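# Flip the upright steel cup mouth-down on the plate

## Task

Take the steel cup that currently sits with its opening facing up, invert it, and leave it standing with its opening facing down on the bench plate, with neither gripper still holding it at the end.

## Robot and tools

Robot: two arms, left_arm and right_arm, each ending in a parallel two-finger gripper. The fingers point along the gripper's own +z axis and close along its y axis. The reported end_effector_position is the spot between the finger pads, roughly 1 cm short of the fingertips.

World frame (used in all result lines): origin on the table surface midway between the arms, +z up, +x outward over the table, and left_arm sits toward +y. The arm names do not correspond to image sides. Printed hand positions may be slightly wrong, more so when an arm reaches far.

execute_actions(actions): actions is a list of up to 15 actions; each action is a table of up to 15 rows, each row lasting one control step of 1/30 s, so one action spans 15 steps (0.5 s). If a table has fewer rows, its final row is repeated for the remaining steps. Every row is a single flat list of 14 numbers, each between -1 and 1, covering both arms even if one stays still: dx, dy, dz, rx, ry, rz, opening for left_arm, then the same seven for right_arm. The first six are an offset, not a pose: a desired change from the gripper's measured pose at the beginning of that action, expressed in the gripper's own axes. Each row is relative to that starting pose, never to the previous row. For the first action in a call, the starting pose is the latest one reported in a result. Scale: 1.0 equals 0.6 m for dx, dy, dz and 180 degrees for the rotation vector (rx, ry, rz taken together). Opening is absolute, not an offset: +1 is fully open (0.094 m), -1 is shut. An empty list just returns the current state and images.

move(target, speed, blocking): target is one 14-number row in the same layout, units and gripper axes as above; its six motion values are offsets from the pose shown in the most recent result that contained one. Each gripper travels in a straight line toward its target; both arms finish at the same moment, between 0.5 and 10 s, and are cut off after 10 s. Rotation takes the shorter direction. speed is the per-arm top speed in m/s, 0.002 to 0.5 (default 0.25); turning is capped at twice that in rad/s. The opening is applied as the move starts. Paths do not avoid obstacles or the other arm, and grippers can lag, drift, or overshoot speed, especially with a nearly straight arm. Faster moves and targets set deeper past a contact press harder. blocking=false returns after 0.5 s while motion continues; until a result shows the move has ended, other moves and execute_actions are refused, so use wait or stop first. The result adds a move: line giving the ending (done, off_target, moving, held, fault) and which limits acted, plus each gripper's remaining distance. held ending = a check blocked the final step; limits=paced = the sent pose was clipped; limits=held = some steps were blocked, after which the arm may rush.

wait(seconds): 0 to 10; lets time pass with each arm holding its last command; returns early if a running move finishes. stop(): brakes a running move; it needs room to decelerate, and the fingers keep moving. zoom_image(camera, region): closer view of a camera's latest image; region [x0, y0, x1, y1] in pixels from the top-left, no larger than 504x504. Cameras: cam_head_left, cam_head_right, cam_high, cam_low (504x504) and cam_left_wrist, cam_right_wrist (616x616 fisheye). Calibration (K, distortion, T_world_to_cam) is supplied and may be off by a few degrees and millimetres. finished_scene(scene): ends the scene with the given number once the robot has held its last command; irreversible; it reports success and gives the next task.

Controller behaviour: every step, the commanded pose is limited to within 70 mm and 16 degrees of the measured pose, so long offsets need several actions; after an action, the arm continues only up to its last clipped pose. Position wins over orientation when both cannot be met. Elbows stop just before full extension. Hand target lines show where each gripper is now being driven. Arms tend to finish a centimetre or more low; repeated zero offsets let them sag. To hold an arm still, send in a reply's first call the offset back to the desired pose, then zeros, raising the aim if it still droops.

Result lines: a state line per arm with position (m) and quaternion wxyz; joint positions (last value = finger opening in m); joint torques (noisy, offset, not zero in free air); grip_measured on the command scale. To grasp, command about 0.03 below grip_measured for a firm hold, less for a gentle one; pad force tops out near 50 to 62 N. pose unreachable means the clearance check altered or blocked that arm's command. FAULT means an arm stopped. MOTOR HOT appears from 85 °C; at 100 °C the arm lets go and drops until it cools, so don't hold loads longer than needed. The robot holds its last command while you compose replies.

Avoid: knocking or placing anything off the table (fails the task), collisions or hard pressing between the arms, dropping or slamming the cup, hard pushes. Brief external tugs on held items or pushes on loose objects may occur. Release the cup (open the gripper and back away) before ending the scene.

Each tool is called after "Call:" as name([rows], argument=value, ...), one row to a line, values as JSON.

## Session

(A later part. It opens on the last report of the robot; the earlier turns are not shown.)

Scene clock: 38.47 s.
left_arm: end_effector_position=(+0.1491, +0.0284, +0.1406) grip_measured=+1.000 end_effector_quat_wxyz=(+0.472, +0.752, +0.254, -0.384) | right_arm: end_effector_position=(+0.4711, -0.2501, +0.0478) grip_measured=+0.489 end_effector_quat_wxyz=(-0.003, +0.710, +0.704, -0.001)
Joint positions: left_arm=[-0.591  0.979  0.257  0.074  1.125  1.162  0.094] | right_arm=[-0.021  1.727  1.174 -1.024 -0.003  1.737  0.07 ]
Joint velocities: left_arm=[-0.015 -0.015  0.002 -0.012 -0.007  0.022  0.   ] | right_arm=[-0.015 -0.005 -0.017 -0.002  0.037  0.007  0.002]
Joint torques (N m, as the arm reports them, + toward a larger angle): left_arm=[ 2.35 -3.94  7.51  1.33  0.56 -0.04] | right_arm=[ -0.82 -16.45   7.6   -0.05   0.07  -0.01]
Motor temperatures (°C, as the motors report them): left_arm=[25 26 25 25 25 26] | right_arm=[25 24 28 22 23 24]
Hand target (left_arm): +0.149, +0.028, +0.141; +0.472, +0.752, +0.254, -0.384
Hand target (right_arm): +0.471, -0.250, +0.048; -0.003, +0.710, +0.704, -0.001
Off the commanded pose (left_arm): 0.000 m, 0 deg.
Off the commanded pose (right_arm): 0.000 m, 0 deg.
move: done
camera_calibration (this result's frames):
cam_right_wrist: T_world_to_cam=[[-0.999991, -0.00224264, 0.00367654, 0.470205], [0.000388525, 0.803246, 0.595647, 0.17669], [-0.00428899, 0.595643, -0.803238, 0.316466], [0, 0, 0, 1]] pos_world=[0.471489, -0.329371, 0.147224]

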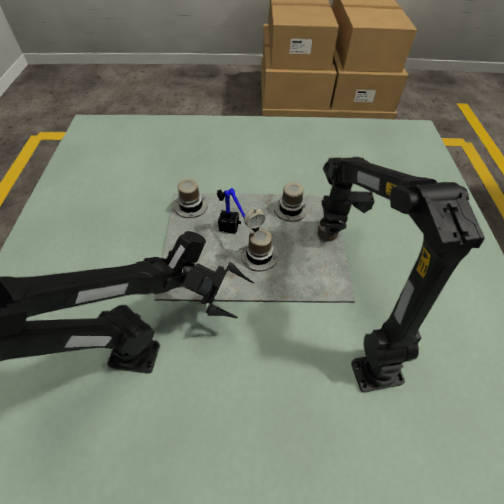

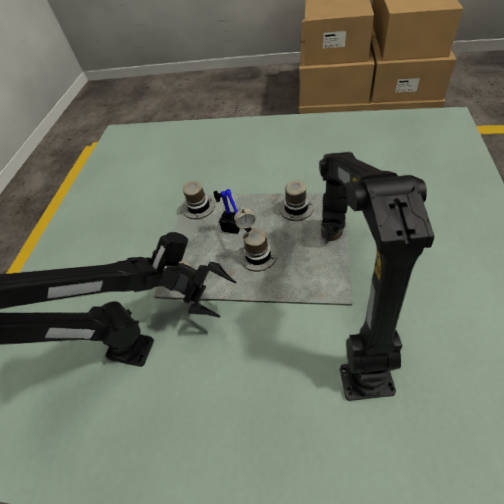

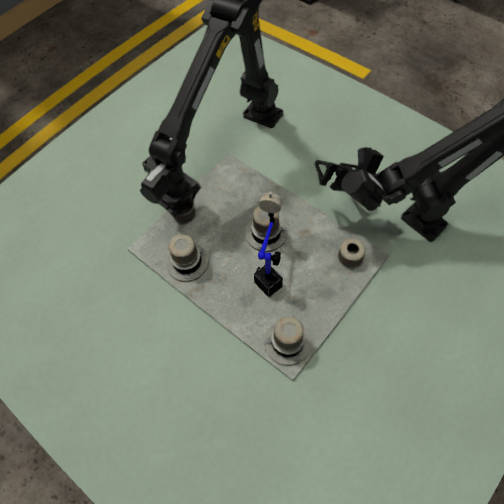

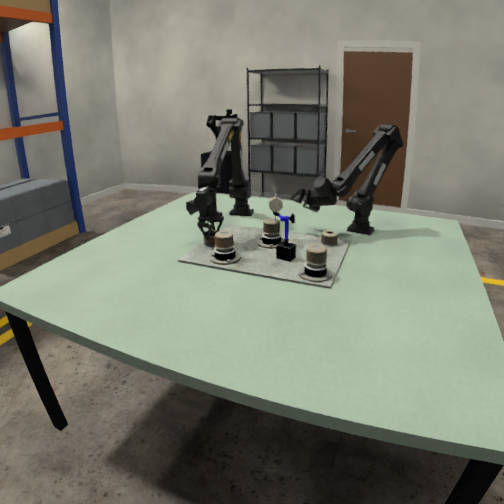

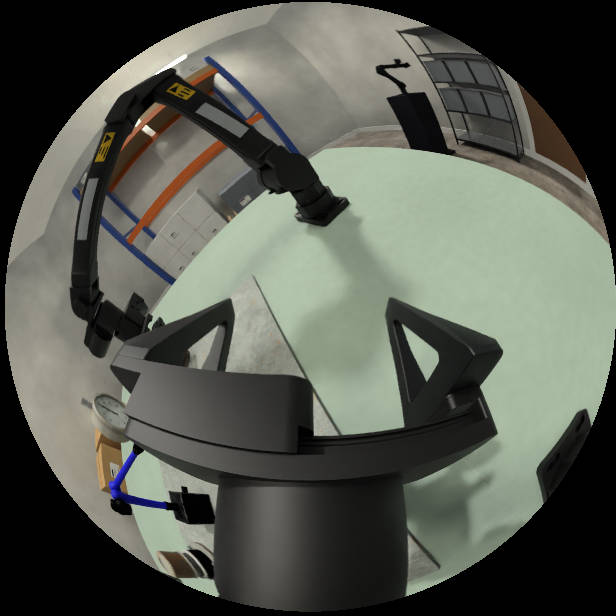

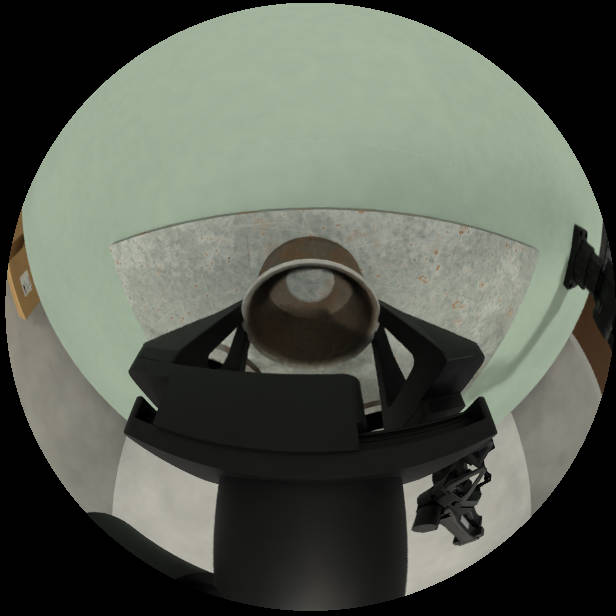

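Call:
move(target=[0,0,0,0,0,0,1,0,0,0,0,0,0,0.8])

Call:
move(target=[0,0,0,0,0,0,1,-0.003,0,0.033,0,0,0,0.8], speed=0.05)

Call:
move(target=[0,0,0,0,0,0,1,0,0,0,0,0,0,0.42])

Call:
move(target=[0,0,0,0,0,0,1,0,-0.1,-0.3,0,0,0,0.42], speed=0.2)

Scene clock: 49.03 s.
left_arm: end_effector_position=(+0.1491, +0.0284, +0.1406) grip_measured=+1.000 end_effector_quat_wxyz=(+0.472, +0.752, +0.254, -0.384) | right_arm: end_effector_position=(+0.4711, -0.2501, +0.0478) grip_measured=+0.798 end_effector_quat_wxyz=(-0.003, +0.710, +0.704, -0.001)
Joint positions: left_arm=[-0.591  0.979  0.257  0.074  1.125  1.162  0.094] | right_arm=[-0.021  1.727  1.174 -1.024 -0.003  1.737  0.084]
Joint velocities: left_arm=[-0.005  0.005  0.002 -0.007 -0.022 -0.007  0.   ] | right_arm=[-0.005 -0.005 -0.012 -0.002  0.007 -0.051 -0.001]
Joint torques (N m, as the arm reports them, + toward a larger angle): left_arm=[ 2.35 -3.95  7.52  1.33  0.57 -0.04] | right_arm=[ -0.82 -16.49   7.67  -0.04   0.1   -0.01]
Motor temperatures (°C, as the motors report them): left_arm=[25 26 25 25 25 26] | right_arm=[25 25 27 22 23 24]
Hand target (left_arm): +0.149, +0.028, +0.141; +0.472, +0.752, +0.254, -0.384
Hand target (right_arm): +0.471, -0.250, +0.048; -0.003, +0.710, +0.704, -0.001
Off the commanded pose (left_arm): 0.000 m, 0 deg.
Off the commanded pose (right_arm): 0.000 m, 0 deg.
move: done
camera_calibration (this result's frames):
cam_right_wrist: T_world_to_cam=[[-0.999991, -0.00224264, 0.00367654, 0.470205], [0.000388525, 0.803246, 0.595647, 0.17669], [-0.00428899, 0.595643, -0.803238, 0.316466], [0, 0, 0, 1]] pos_world=[0.471489, -0.329371, 0.147224]

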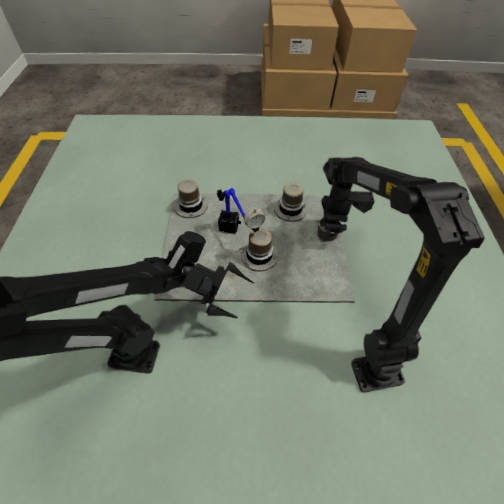

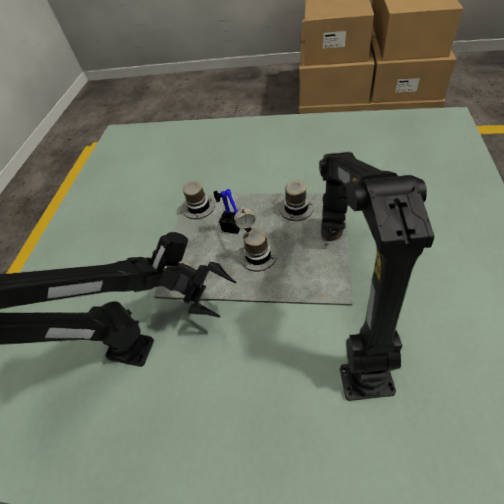

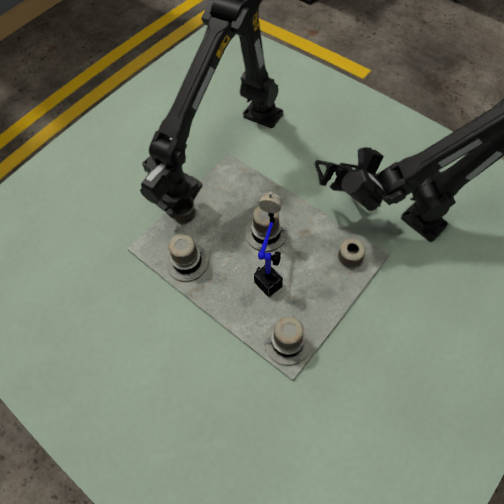

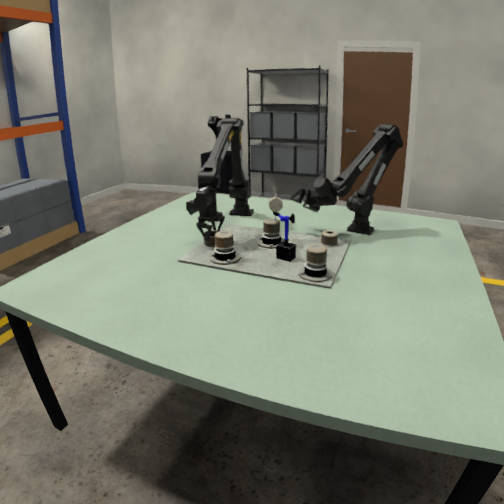

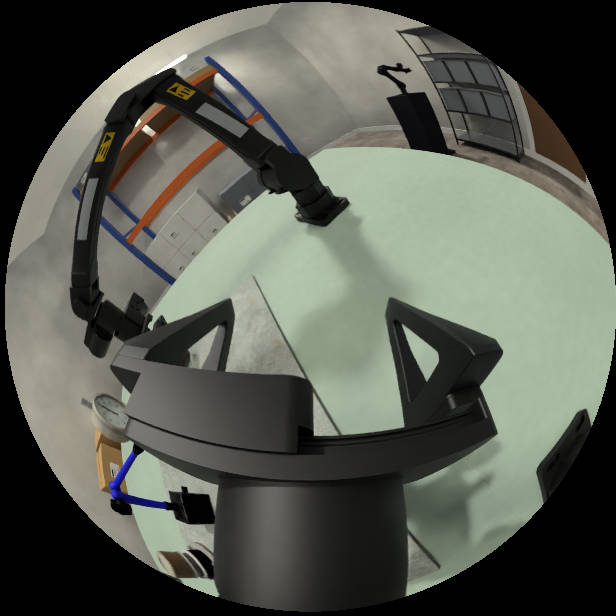

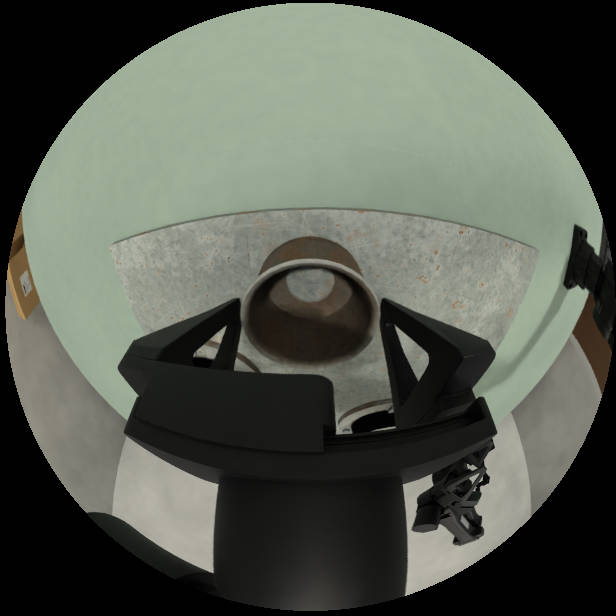

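Scene clock: 49.73 s.
left_arm: end_effector_position=(+0.1491, +0.0284, +0.1406) grip_measured=+1.000 end_effector_quat_wxyz=(+0.472, +0.752, +0.254, -0.384) | right_arm: end_effector_position=(+0.4711, -0.2501, +0.0408) grip_measured=+0.798 end_effector_quat_wxyz=(+0.002, +0.710, +0.704, +0.006)
Joint positions: left_arm=[-0.591  0.979  0.257  0.074  1.125  1.162  0.094] | right_arm=[-0.021  1.727  1.153 -0.984 -0.003  1.737  0.084]
Joint velocities: left_arm=[-0.024  0.015 -0.022 -0.002 -0.066  0.022  0.   ] | right_arm=[ 0.005  0.015 -0.002 -0.007  0.007  0.022  0.   ]
Joint torques (N m, as the arm reports them, + toward a larger angle): left_arm=[ 2.31 -3.94  7.52  1.33  0.57 -0.04] | right_arm=[ -1.04 -13.91   7.47   0.37   0.09  -0.04]
Motor temperatures (°C, as the motors report them): left_arm=[25 26 25 25 25 26] | right_arm=[25 25 27 22 23 24]
Hand target (left_arm): +0.149, +0.028, +0.141; +0.472, +0.752, +0.254, -0.384
Hand target (right_arm): +0.471, -0.252, +0.028; -0.003, +0.710, +0.704, -0.001
Off the commanded pose (left_arm): 0.000 m, 0 deg.
Off the commanded pose (right_arm): 0.013 m, 1 deg.
move: off_target (right_arm)
camera_calibration (this result's frames):
cam_right_wrist: T_world_to_cam=[[-0.999894, -0.00222719, -0.0144125, 0.470993], [-0.010403, 0.801528, 0.597866, 0.185422], [0.0102204, 0.597953, -0.801466, 0.304497], [0, 0, 0, 1]] pos_world=[0.46976, -0.329647, 0.139975]

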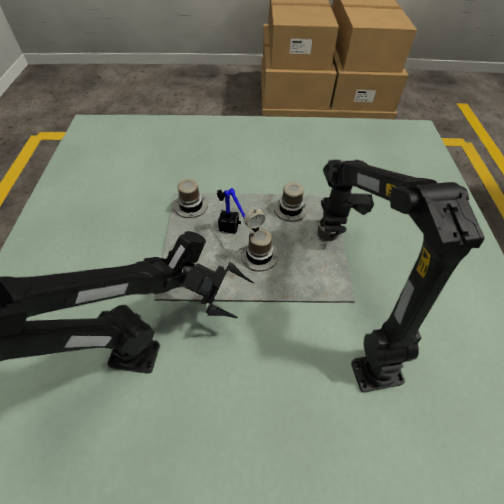

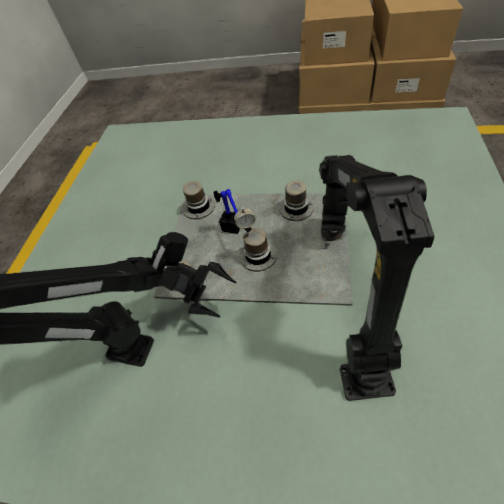

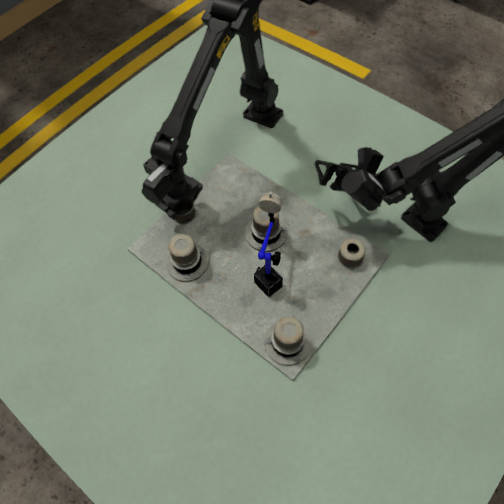

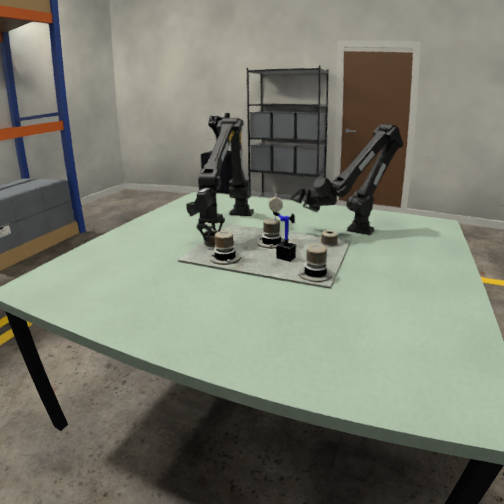

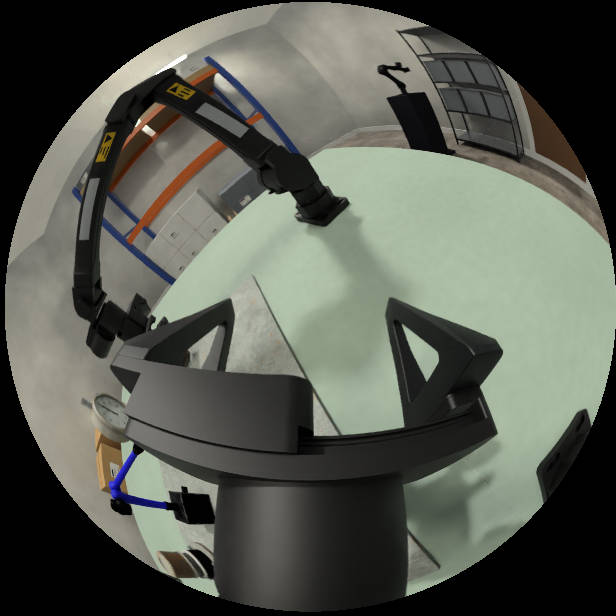

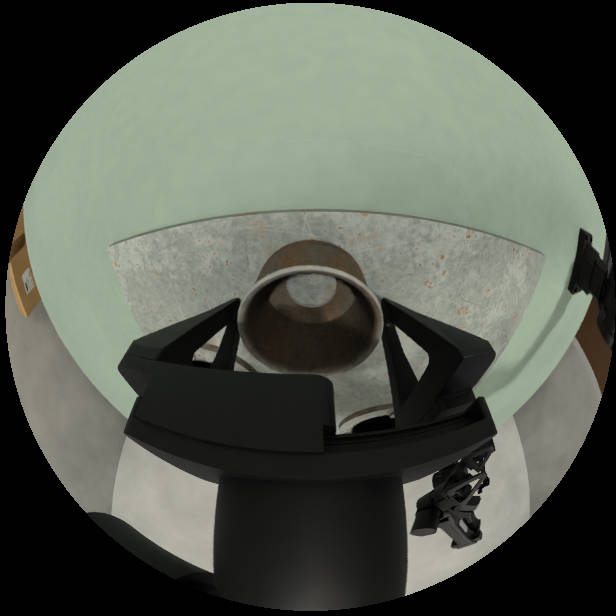

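Scene clock: 50.23 s.
left_arm: end_effector_position=(+0.1491, +0.0284, +0.1406) grip_measured=+1.000 end_effector_quat_wxyz=(+0.472, +0.752, +0.254, -0.384) | right_arm: end_effector_position=(+0.4711, -0.2501, +0.0408) grip_measured=+0.460 end_effector_quat_wxyz=(+0.002, +0.710, +0.704, +0.006)
Joint positions: left_arm=[-0.591  0.979  0.257  0.074  1.125  1.162  0.094] | right_arm=[-0.021  1.727  1.153 -0.984 -0.003  1.737  0.069]
Joint velocities: left_arm=[-0.005 -0.015 -0.012 -0.002  0.007 -0.007  0.   ] | right_arm=[-0.015  0.005 -0.007 -0.022 -0.066 -0.007  0.001]
Joint torques (N m, as the arm reports them, + toward a larger angle): left_arm=[ 2.34 -3.97  7.52  1.32  0.57 -0.04] | right_arm=[ -0.86 -16.36   7.58   0.     0.1   -0.01]
Motor temperatures (°C, as the motors report them): left_arm=[25 26 25 25 25 26] | right_arm=[25 25 27 22 23 24]
Hand target (left_arm): +0.149, +0.028, +0.141; +0.472, +0.752, +0.254, -0.384
Hand target (right_arm): +0.471, -0.250, +0.041; +0.002, +0.710, +0.704, +0.006
Off the commanded pose (left_arm): 0.000 m, 0 deg.
Off the commanded pose (right_arm): 0.000 m, 0 deg.
move: done
camera_calibration (this result's frames):
cam_right_wrist: T_world_to_cam=[[-0.999894, -0.00222719, -0.0144125, 0.470993], [-0.010403, 0.801528, 0.597866, 0.185422], [0.0102204, 0.597953, -0.801466, 0.304497], [0, 0, 0, 1]] pos_world=[0.46976, -0.329647, 0.139975]

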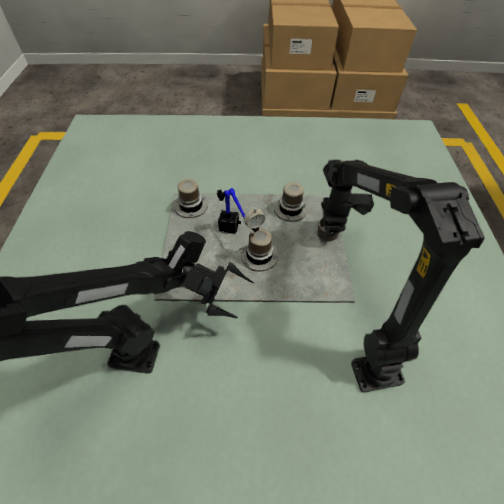

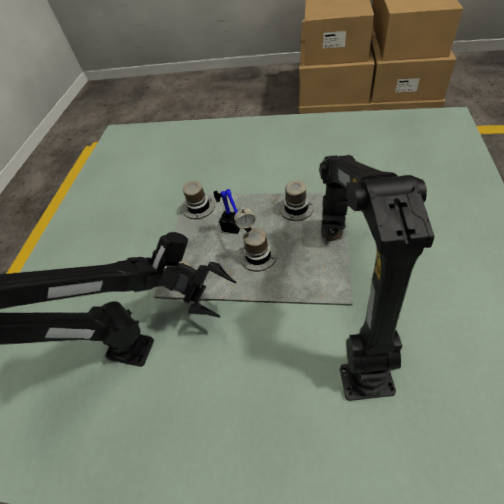

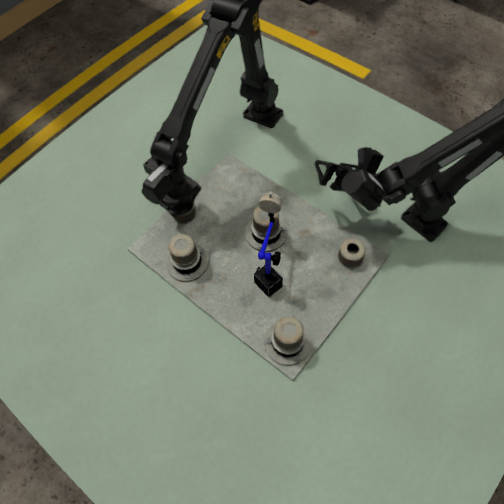

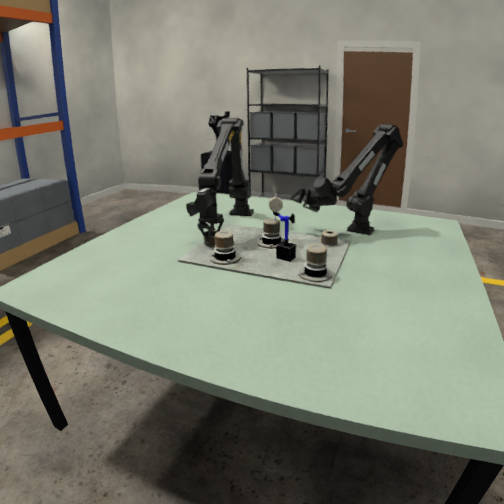

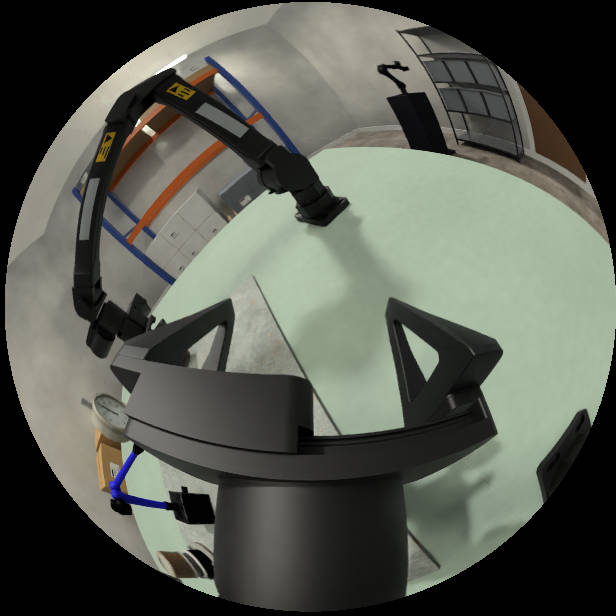

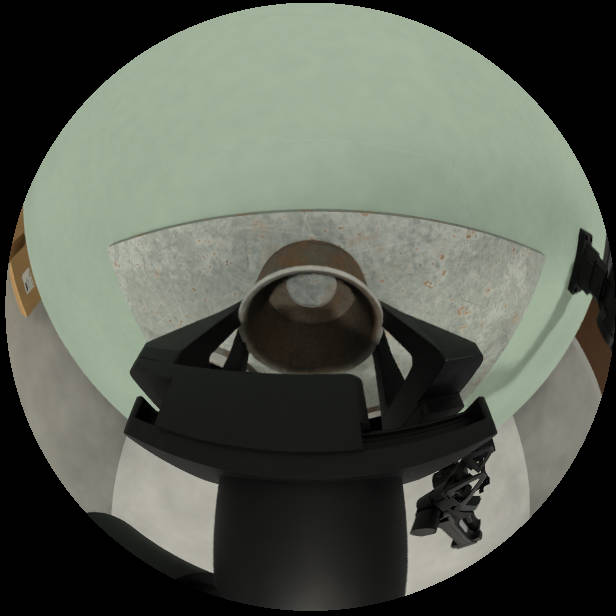

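Scene clock: 51.63 s.
left_arm: end_effector_position=(+0.1491, +0.0284, +0.1406) grip_measured=+1.000 end_effector_quat_wxyz=(+0.472, +0.752, +0.254, -0.384) | right_arm: end_effector_position=(+0.3963, -0.2551, +0.1968) grip_measured=+0.460 end_effector_quat_wxyz=(-0.012, +0.707, +0.707, -0.014)
Joint positions: left_arm=[-0.591  0.979  0.257  0.074  1.125  1.162  0.094] | right_arm=[-0.004  1.416  1.225 -1.415 -0.003  1.745  0.069]
Joint velocities: left_arm=[-0.015 -0.005 -0.022 -0.012  0.007  0.066  0.   ] | right_arm=[-0.005 -0.015  0.007  0.002 -0.022 -0.007  0.001]
Joint torques (N m, as the arm reports them, + toward a larger angle): left_arm=[ 2.31 -3.95  7.51  1.33  0.57 -0.05] | right_arm=[ -0.36 -13.12  12.45  -0.53   0.1    0.13]
Motor temperatures (°C, as the motors report them): left_arm=[25 26 25 25 25 26] | right_arm=[25 25 27 22 23 24]
Hand target (left_arm): +0.149, +0.028, +0.141; +0.472, +0.752, +0.254, -0.384
Hand target (right_arm): +0.408, -0.250, +0.218; +0.002, +0.710, +0.704, +0.006
Off the commanded pose (left_arm): 0.000 m, 0 deg.
Off the commanded pose (right_arm): 0.027 m, 3 deg.
move: off_target (right_arm)
camera_calibration (this result's frames):
cam_right_wrist: T_world_to_cam=[[-0.999386, -0.011684, 0.0330469, 0.386416], [0.010129, 0.806318, 0.591395, 0.0897599], [-0.0335562, 0.591367, -0.805704, 0.449796], [0, 0, 0, 1]] pos_world=[0.400363, -0.333854, 0.296549]

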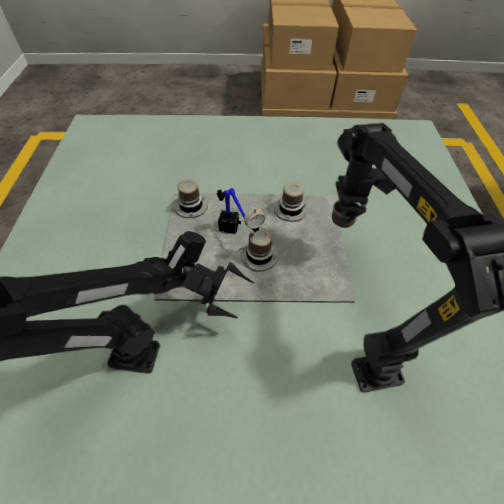

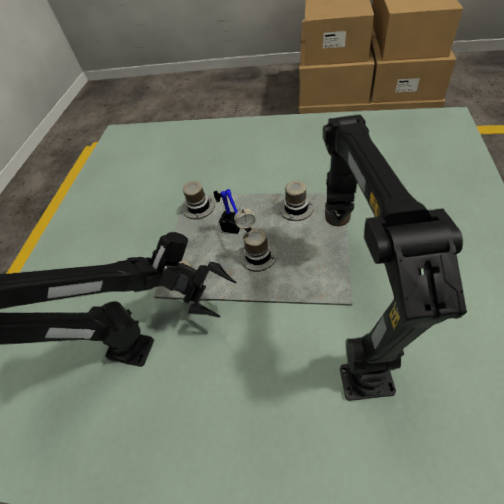

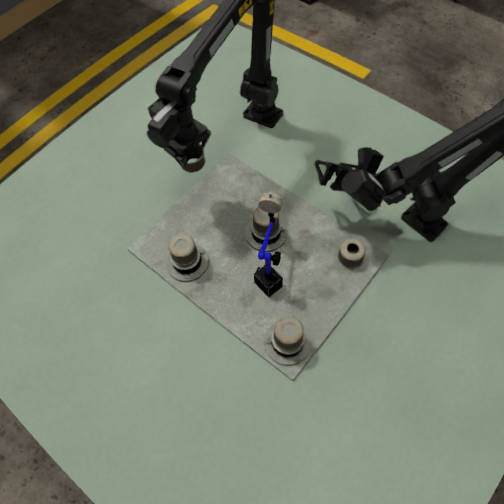

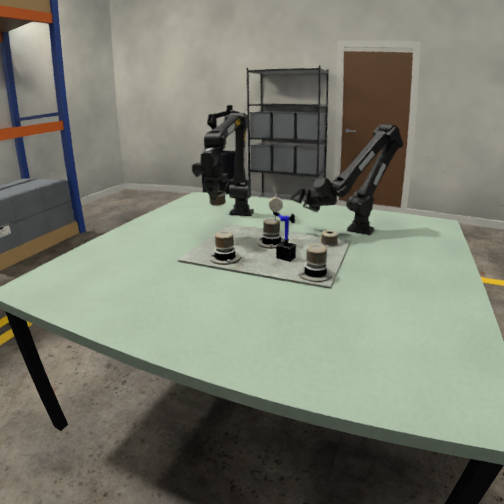

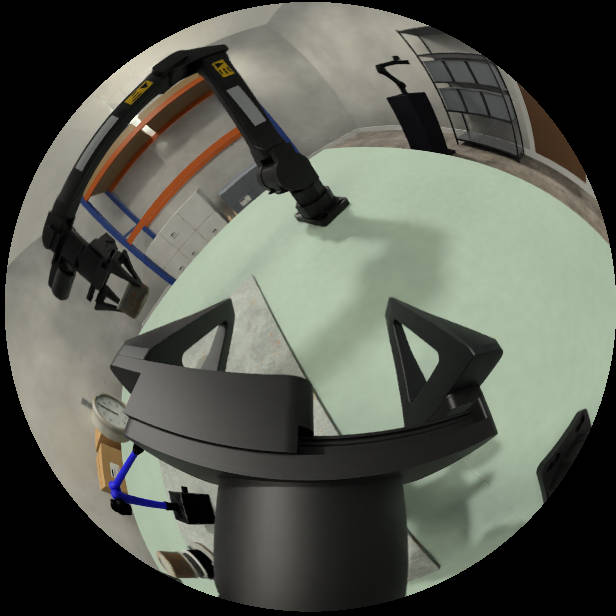

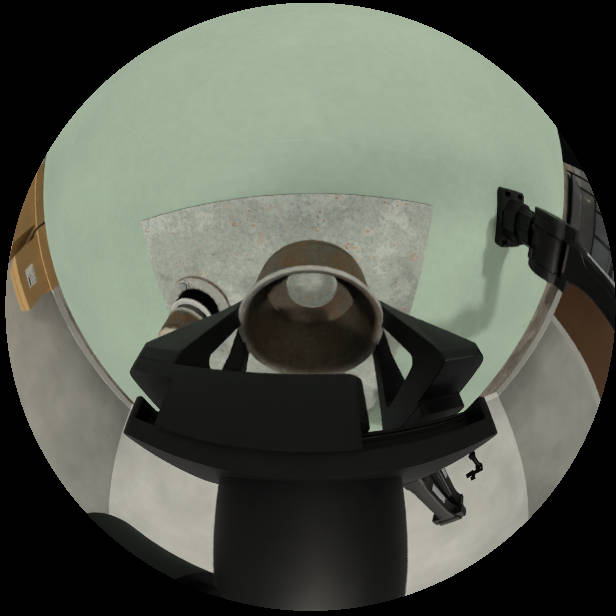

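Call:
move(target=[-0.05,0.3525,-0.30,-0.134,-0.049,-0.191,1,0.375,-0.077,-0.205,-0.385,0.385,-0.385,0.42], speed=0.3)

Scene clock: 61.27 s.
left_arm: end_effector_position=(+0.2156, +0.0628, +0.1899) grip_measured=+1.000 end_effector_quat_wxyz=(+0.479, +0.662, +0.365, -0.446) | right_arm: end_effector_position=(+0.3542, -0.0326, +0.3168) grip_measured=+0.461 end_effector_quat_wxyz=(-0.002, +0.012, +0.712, +0.702)
Joint positions: left_arm=[-0.301  0.957  0.348 -0.06   1.336  0.972  0.094] | right_arm=[ 0.155  1.231  0.717  0.474 -1.222  1.553  0.069]
Joint velocities: left_arm=[ 0.005  0.015  0.017  0.007 -0.022 -0.051  0.   ] | right_arm=[-0.015 -0.005  0.012  0.037 -0.125  0.11   0.   ]
Joint torques (N m, as the arm reports them, + toward a larger angle): left_arm=[ 2.   -4.3   8.18  1.22  0.57  0.  ] | right_arm=[-0.51 -8.17  9.77  2.34 -0.11  0.02]
Motor temperatures (°C, as the motors report them): left_arm=[25 26 26 25 25 26] | right_arm=[25 25 28 22 23 24]
Hand target (left_arm): +0.215, +0.062, +0.191; +0.479, +0.664, +0.363, -0.446
Hand target (right_arm): +0.357, -0.030, +0.319; -0.006, +0.012, +0.709, +0.705
Off the commanded pose (left_arm): 0.191 m, 25 deg; position and orientation clipped at the last step of the last action.
Off the commanded pose (right_arm): 0.005 m, 1 deg.
move: held (left_arm); limits=paced,held; held on 76 of 122 steps (left_arm), including the last (left_arm)
pose unreachable (left arm): on one or more control steps of this call, first in action 0 (counted from 0), this arm could not follow its commanded pose, so it was not sent that pose on those steps. On the call's last step it was still not sent that pose. It may still have moved: this result reports where it is.
cause: the commanded pose would bring two parts of the arm too close to each other (its wrist (the part past joint 4) and its wrist camera, with joints 5 (wrist yaw) and 6 (wrist roll) between them).
camera_calibration (this result's frames):
cam_left_wrist: T_world_to_cam=[[-0.90977, 0.277837, -0.308424, 0.237163], [0.415113, 0.608654, -0.676181, 0.00765717], [-0.000144546, -0.7432, -0.669069, 0.299244], [0, 0, 0, 1]] pos_world=[0.212628, 0.151845, 0.278539]
cam_right_wrist: T_world_to_cam=[[-0.0092092, -0.0110514, -0.999897, 0.319574], [-0.812804, -0.582371, 0.0139227, 0.268955], [-0.582464, 0.812848, -0.00361945, 0.361011], [0, 0, 0, 1]] pos_world=[0.431827, -0.133284, 0.317103]

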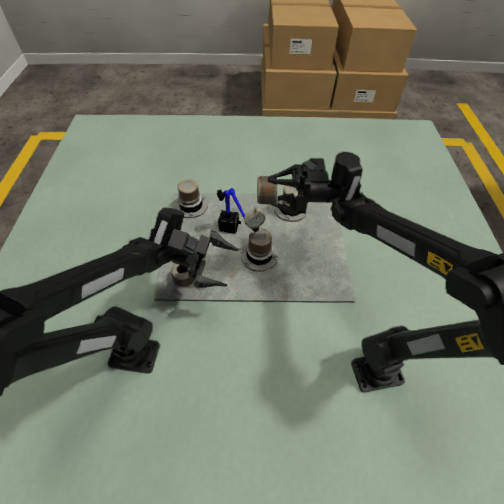

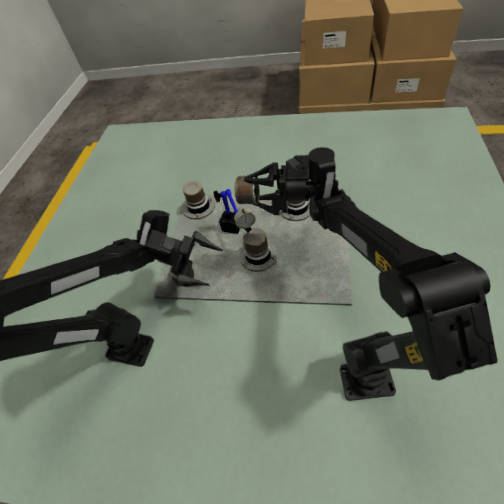

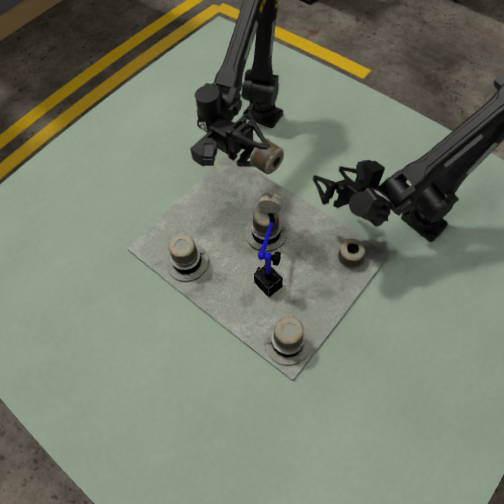

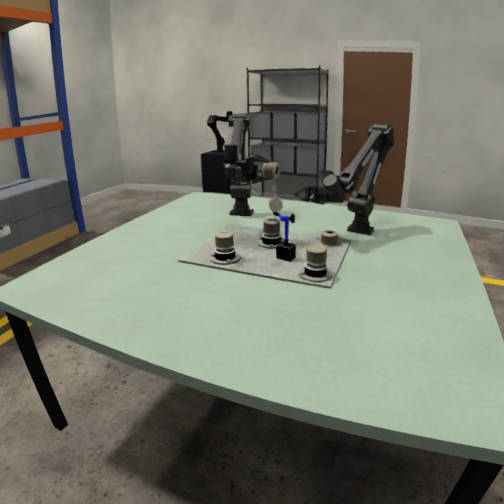

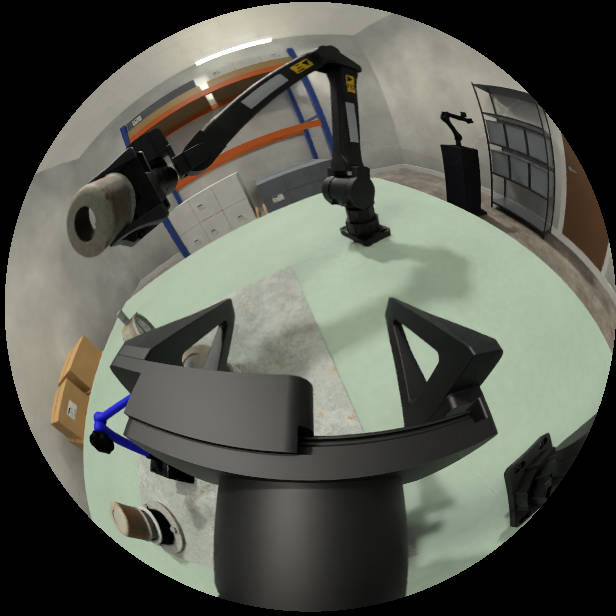

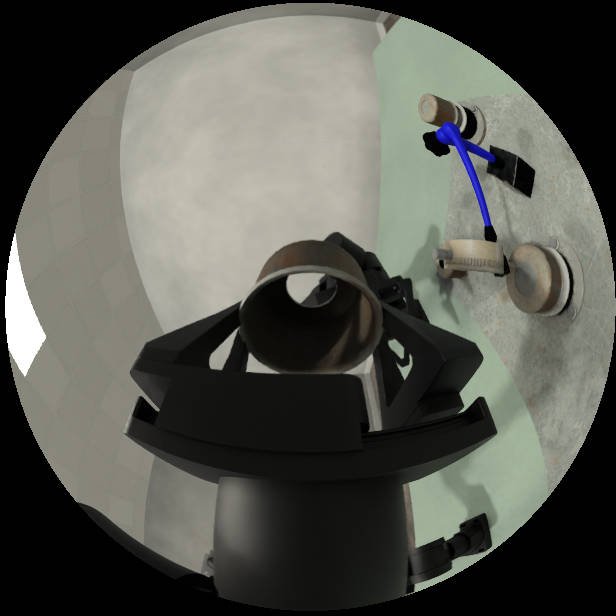

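Call:
move(target=[0,0,0,0,0,-0.25,1,0,0.005,0,0,0,0,0.42], speed=0.4)

Scene clock: 66.60 s.
left_arm: end_effector_position=(+0.2100, +0.0653, +0.1833) grip_measured=+1.000 end_effector_quat_wxyz=(+0.397, +0.604, +0.462, -0.514) | right_arm: end_effector_position=(+0.3520, -0.0333, +0.3107) grip_measured=+0.461 end_effector_quat_wxyz=(-0.011, +0.021, +0.714, +0.700)
Joint positions: left_arm=[-0.301  0.957  0.348 -0.139  1.339  0.74   0.094] | right_arm=[ 0.155  1.231  0.705  0.468 -1.222  1.561  0.069]
Joint velocities: left_arm=[ 0.015 -0.005  0.017 -0.002  0.037  0.037  0.   ] | right_arm=[ 0.005  0.005 -0.022 -0.007 -0.022 -0.022 -0.   ]
Joint torques (N m, as the arm reports them, + toward a larger angle): left_arm=[ 2.32 -4.26  7.98  1.25  0.65  0.08] | right_arm=[-0.89 -9.82 10.24  1.21 -0.05 -0.16]
Motor temperatures (°C, as the motors report them): left_arm=[25 26 26 25 25 26] | right_arm=[25 25 28 22 23 24]
Hand target (left_arm): +0.210, +0.065, +0.183; +0.399, +0.606, +0.460, -0.512
Hand target (right_arm): +0.354, -0.033, +0.320; -0.002, +0.012, +0.712, +0.702
Off the commanded pose (left_arm): 0.009 m, 27 deg; orientation clipped at the last step of the last action.
Off the commanded pose (right_arm): 0.009 m, 1 deg.
move: held (left_arm); limits=paced,held; held on 23 of 41 steps (left_arm), including the last (left_arm)
pose unreachable (left arm): on one or more control steps of this call, first in action 0 (counted from 0), this arm could not follow its commanded pose, so it was not sent that pose on those steps. On the call's last step it was still not sent that pose. It may still have moved: this result reports where it is.
cause: the commanded pose would bring two parts of the arm too close to each other (its wrist (the part past joint 4) and its wrist camera, with joints 5 (wrist yaw) and 6 (wrist roll) between them).
camera_calibration (this result's frames):
cam_left_wrist: T_world_to_cam=[[-0.96544, 0.260562, -0.00567891, 0.18663], [0.187943, 0.680943, -0.707809, 0.0528041], [-0.180562, -0.684415, -0.706381, 0.337577], [0, 0, 0, 1]] pos_world=[0.23121, 0.146458, 0.276893]
cam_right_wrist: T_world_to_cam=[[-0.0337867, -0.0166963, -0.99929, 0.3217], [-0.812254, -0.582117, 0.037189, 0.259431], [-0.582324, 0.812934, 0.00610618, 0.357272], [0, 0, 0, 1]] pos_world=[0.429641, -0.134048, 0.309642]

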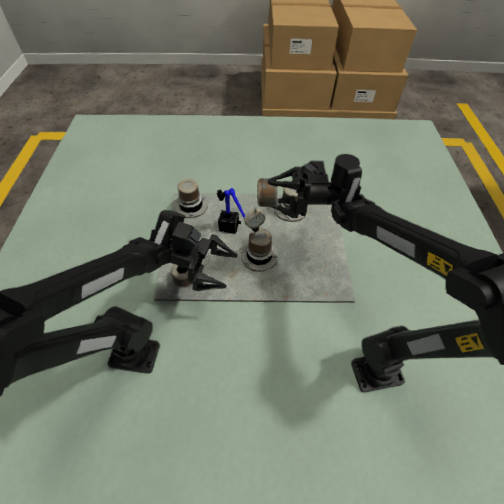

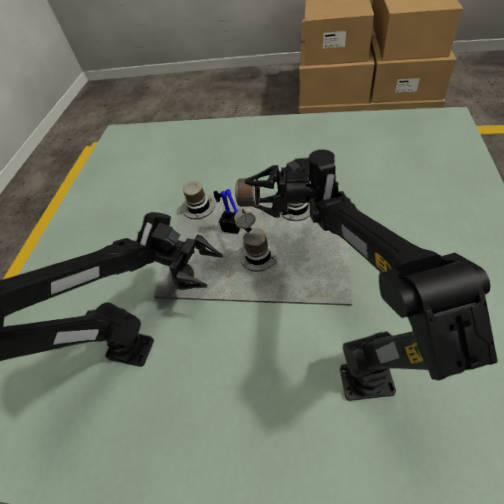

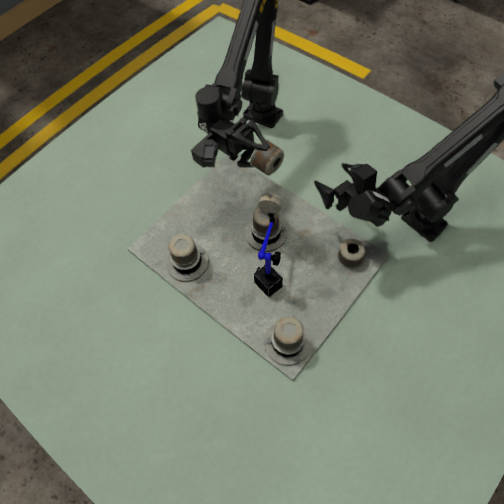

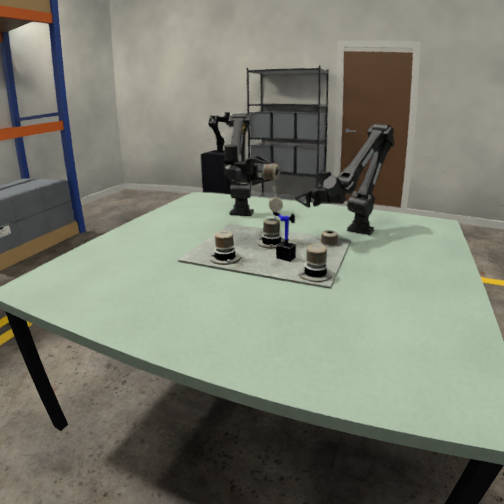

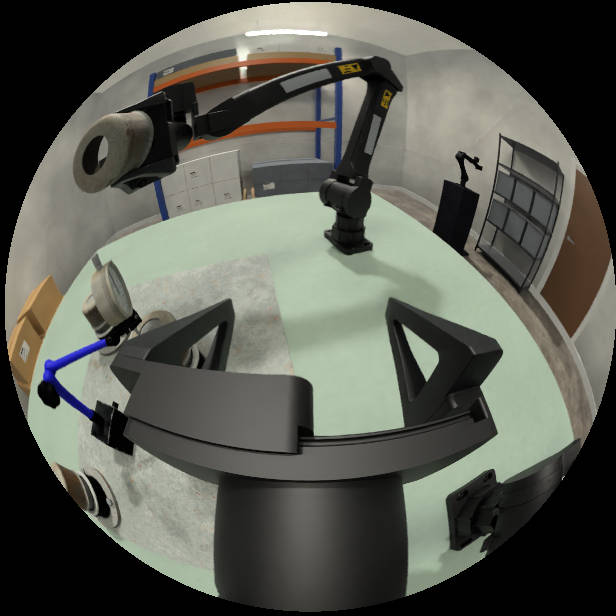

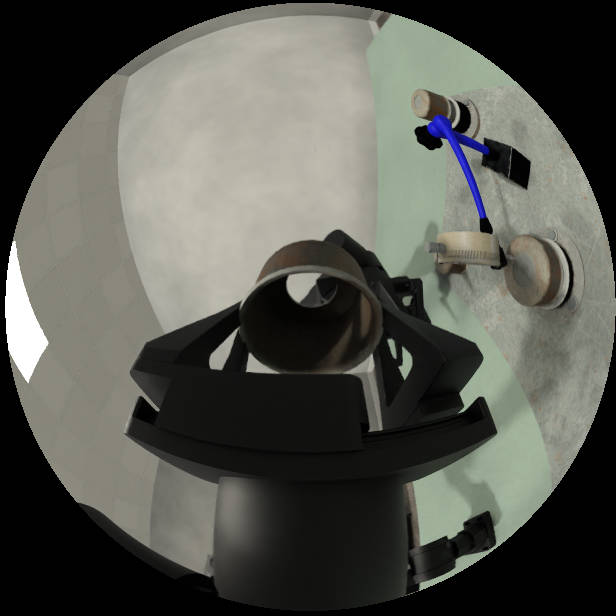

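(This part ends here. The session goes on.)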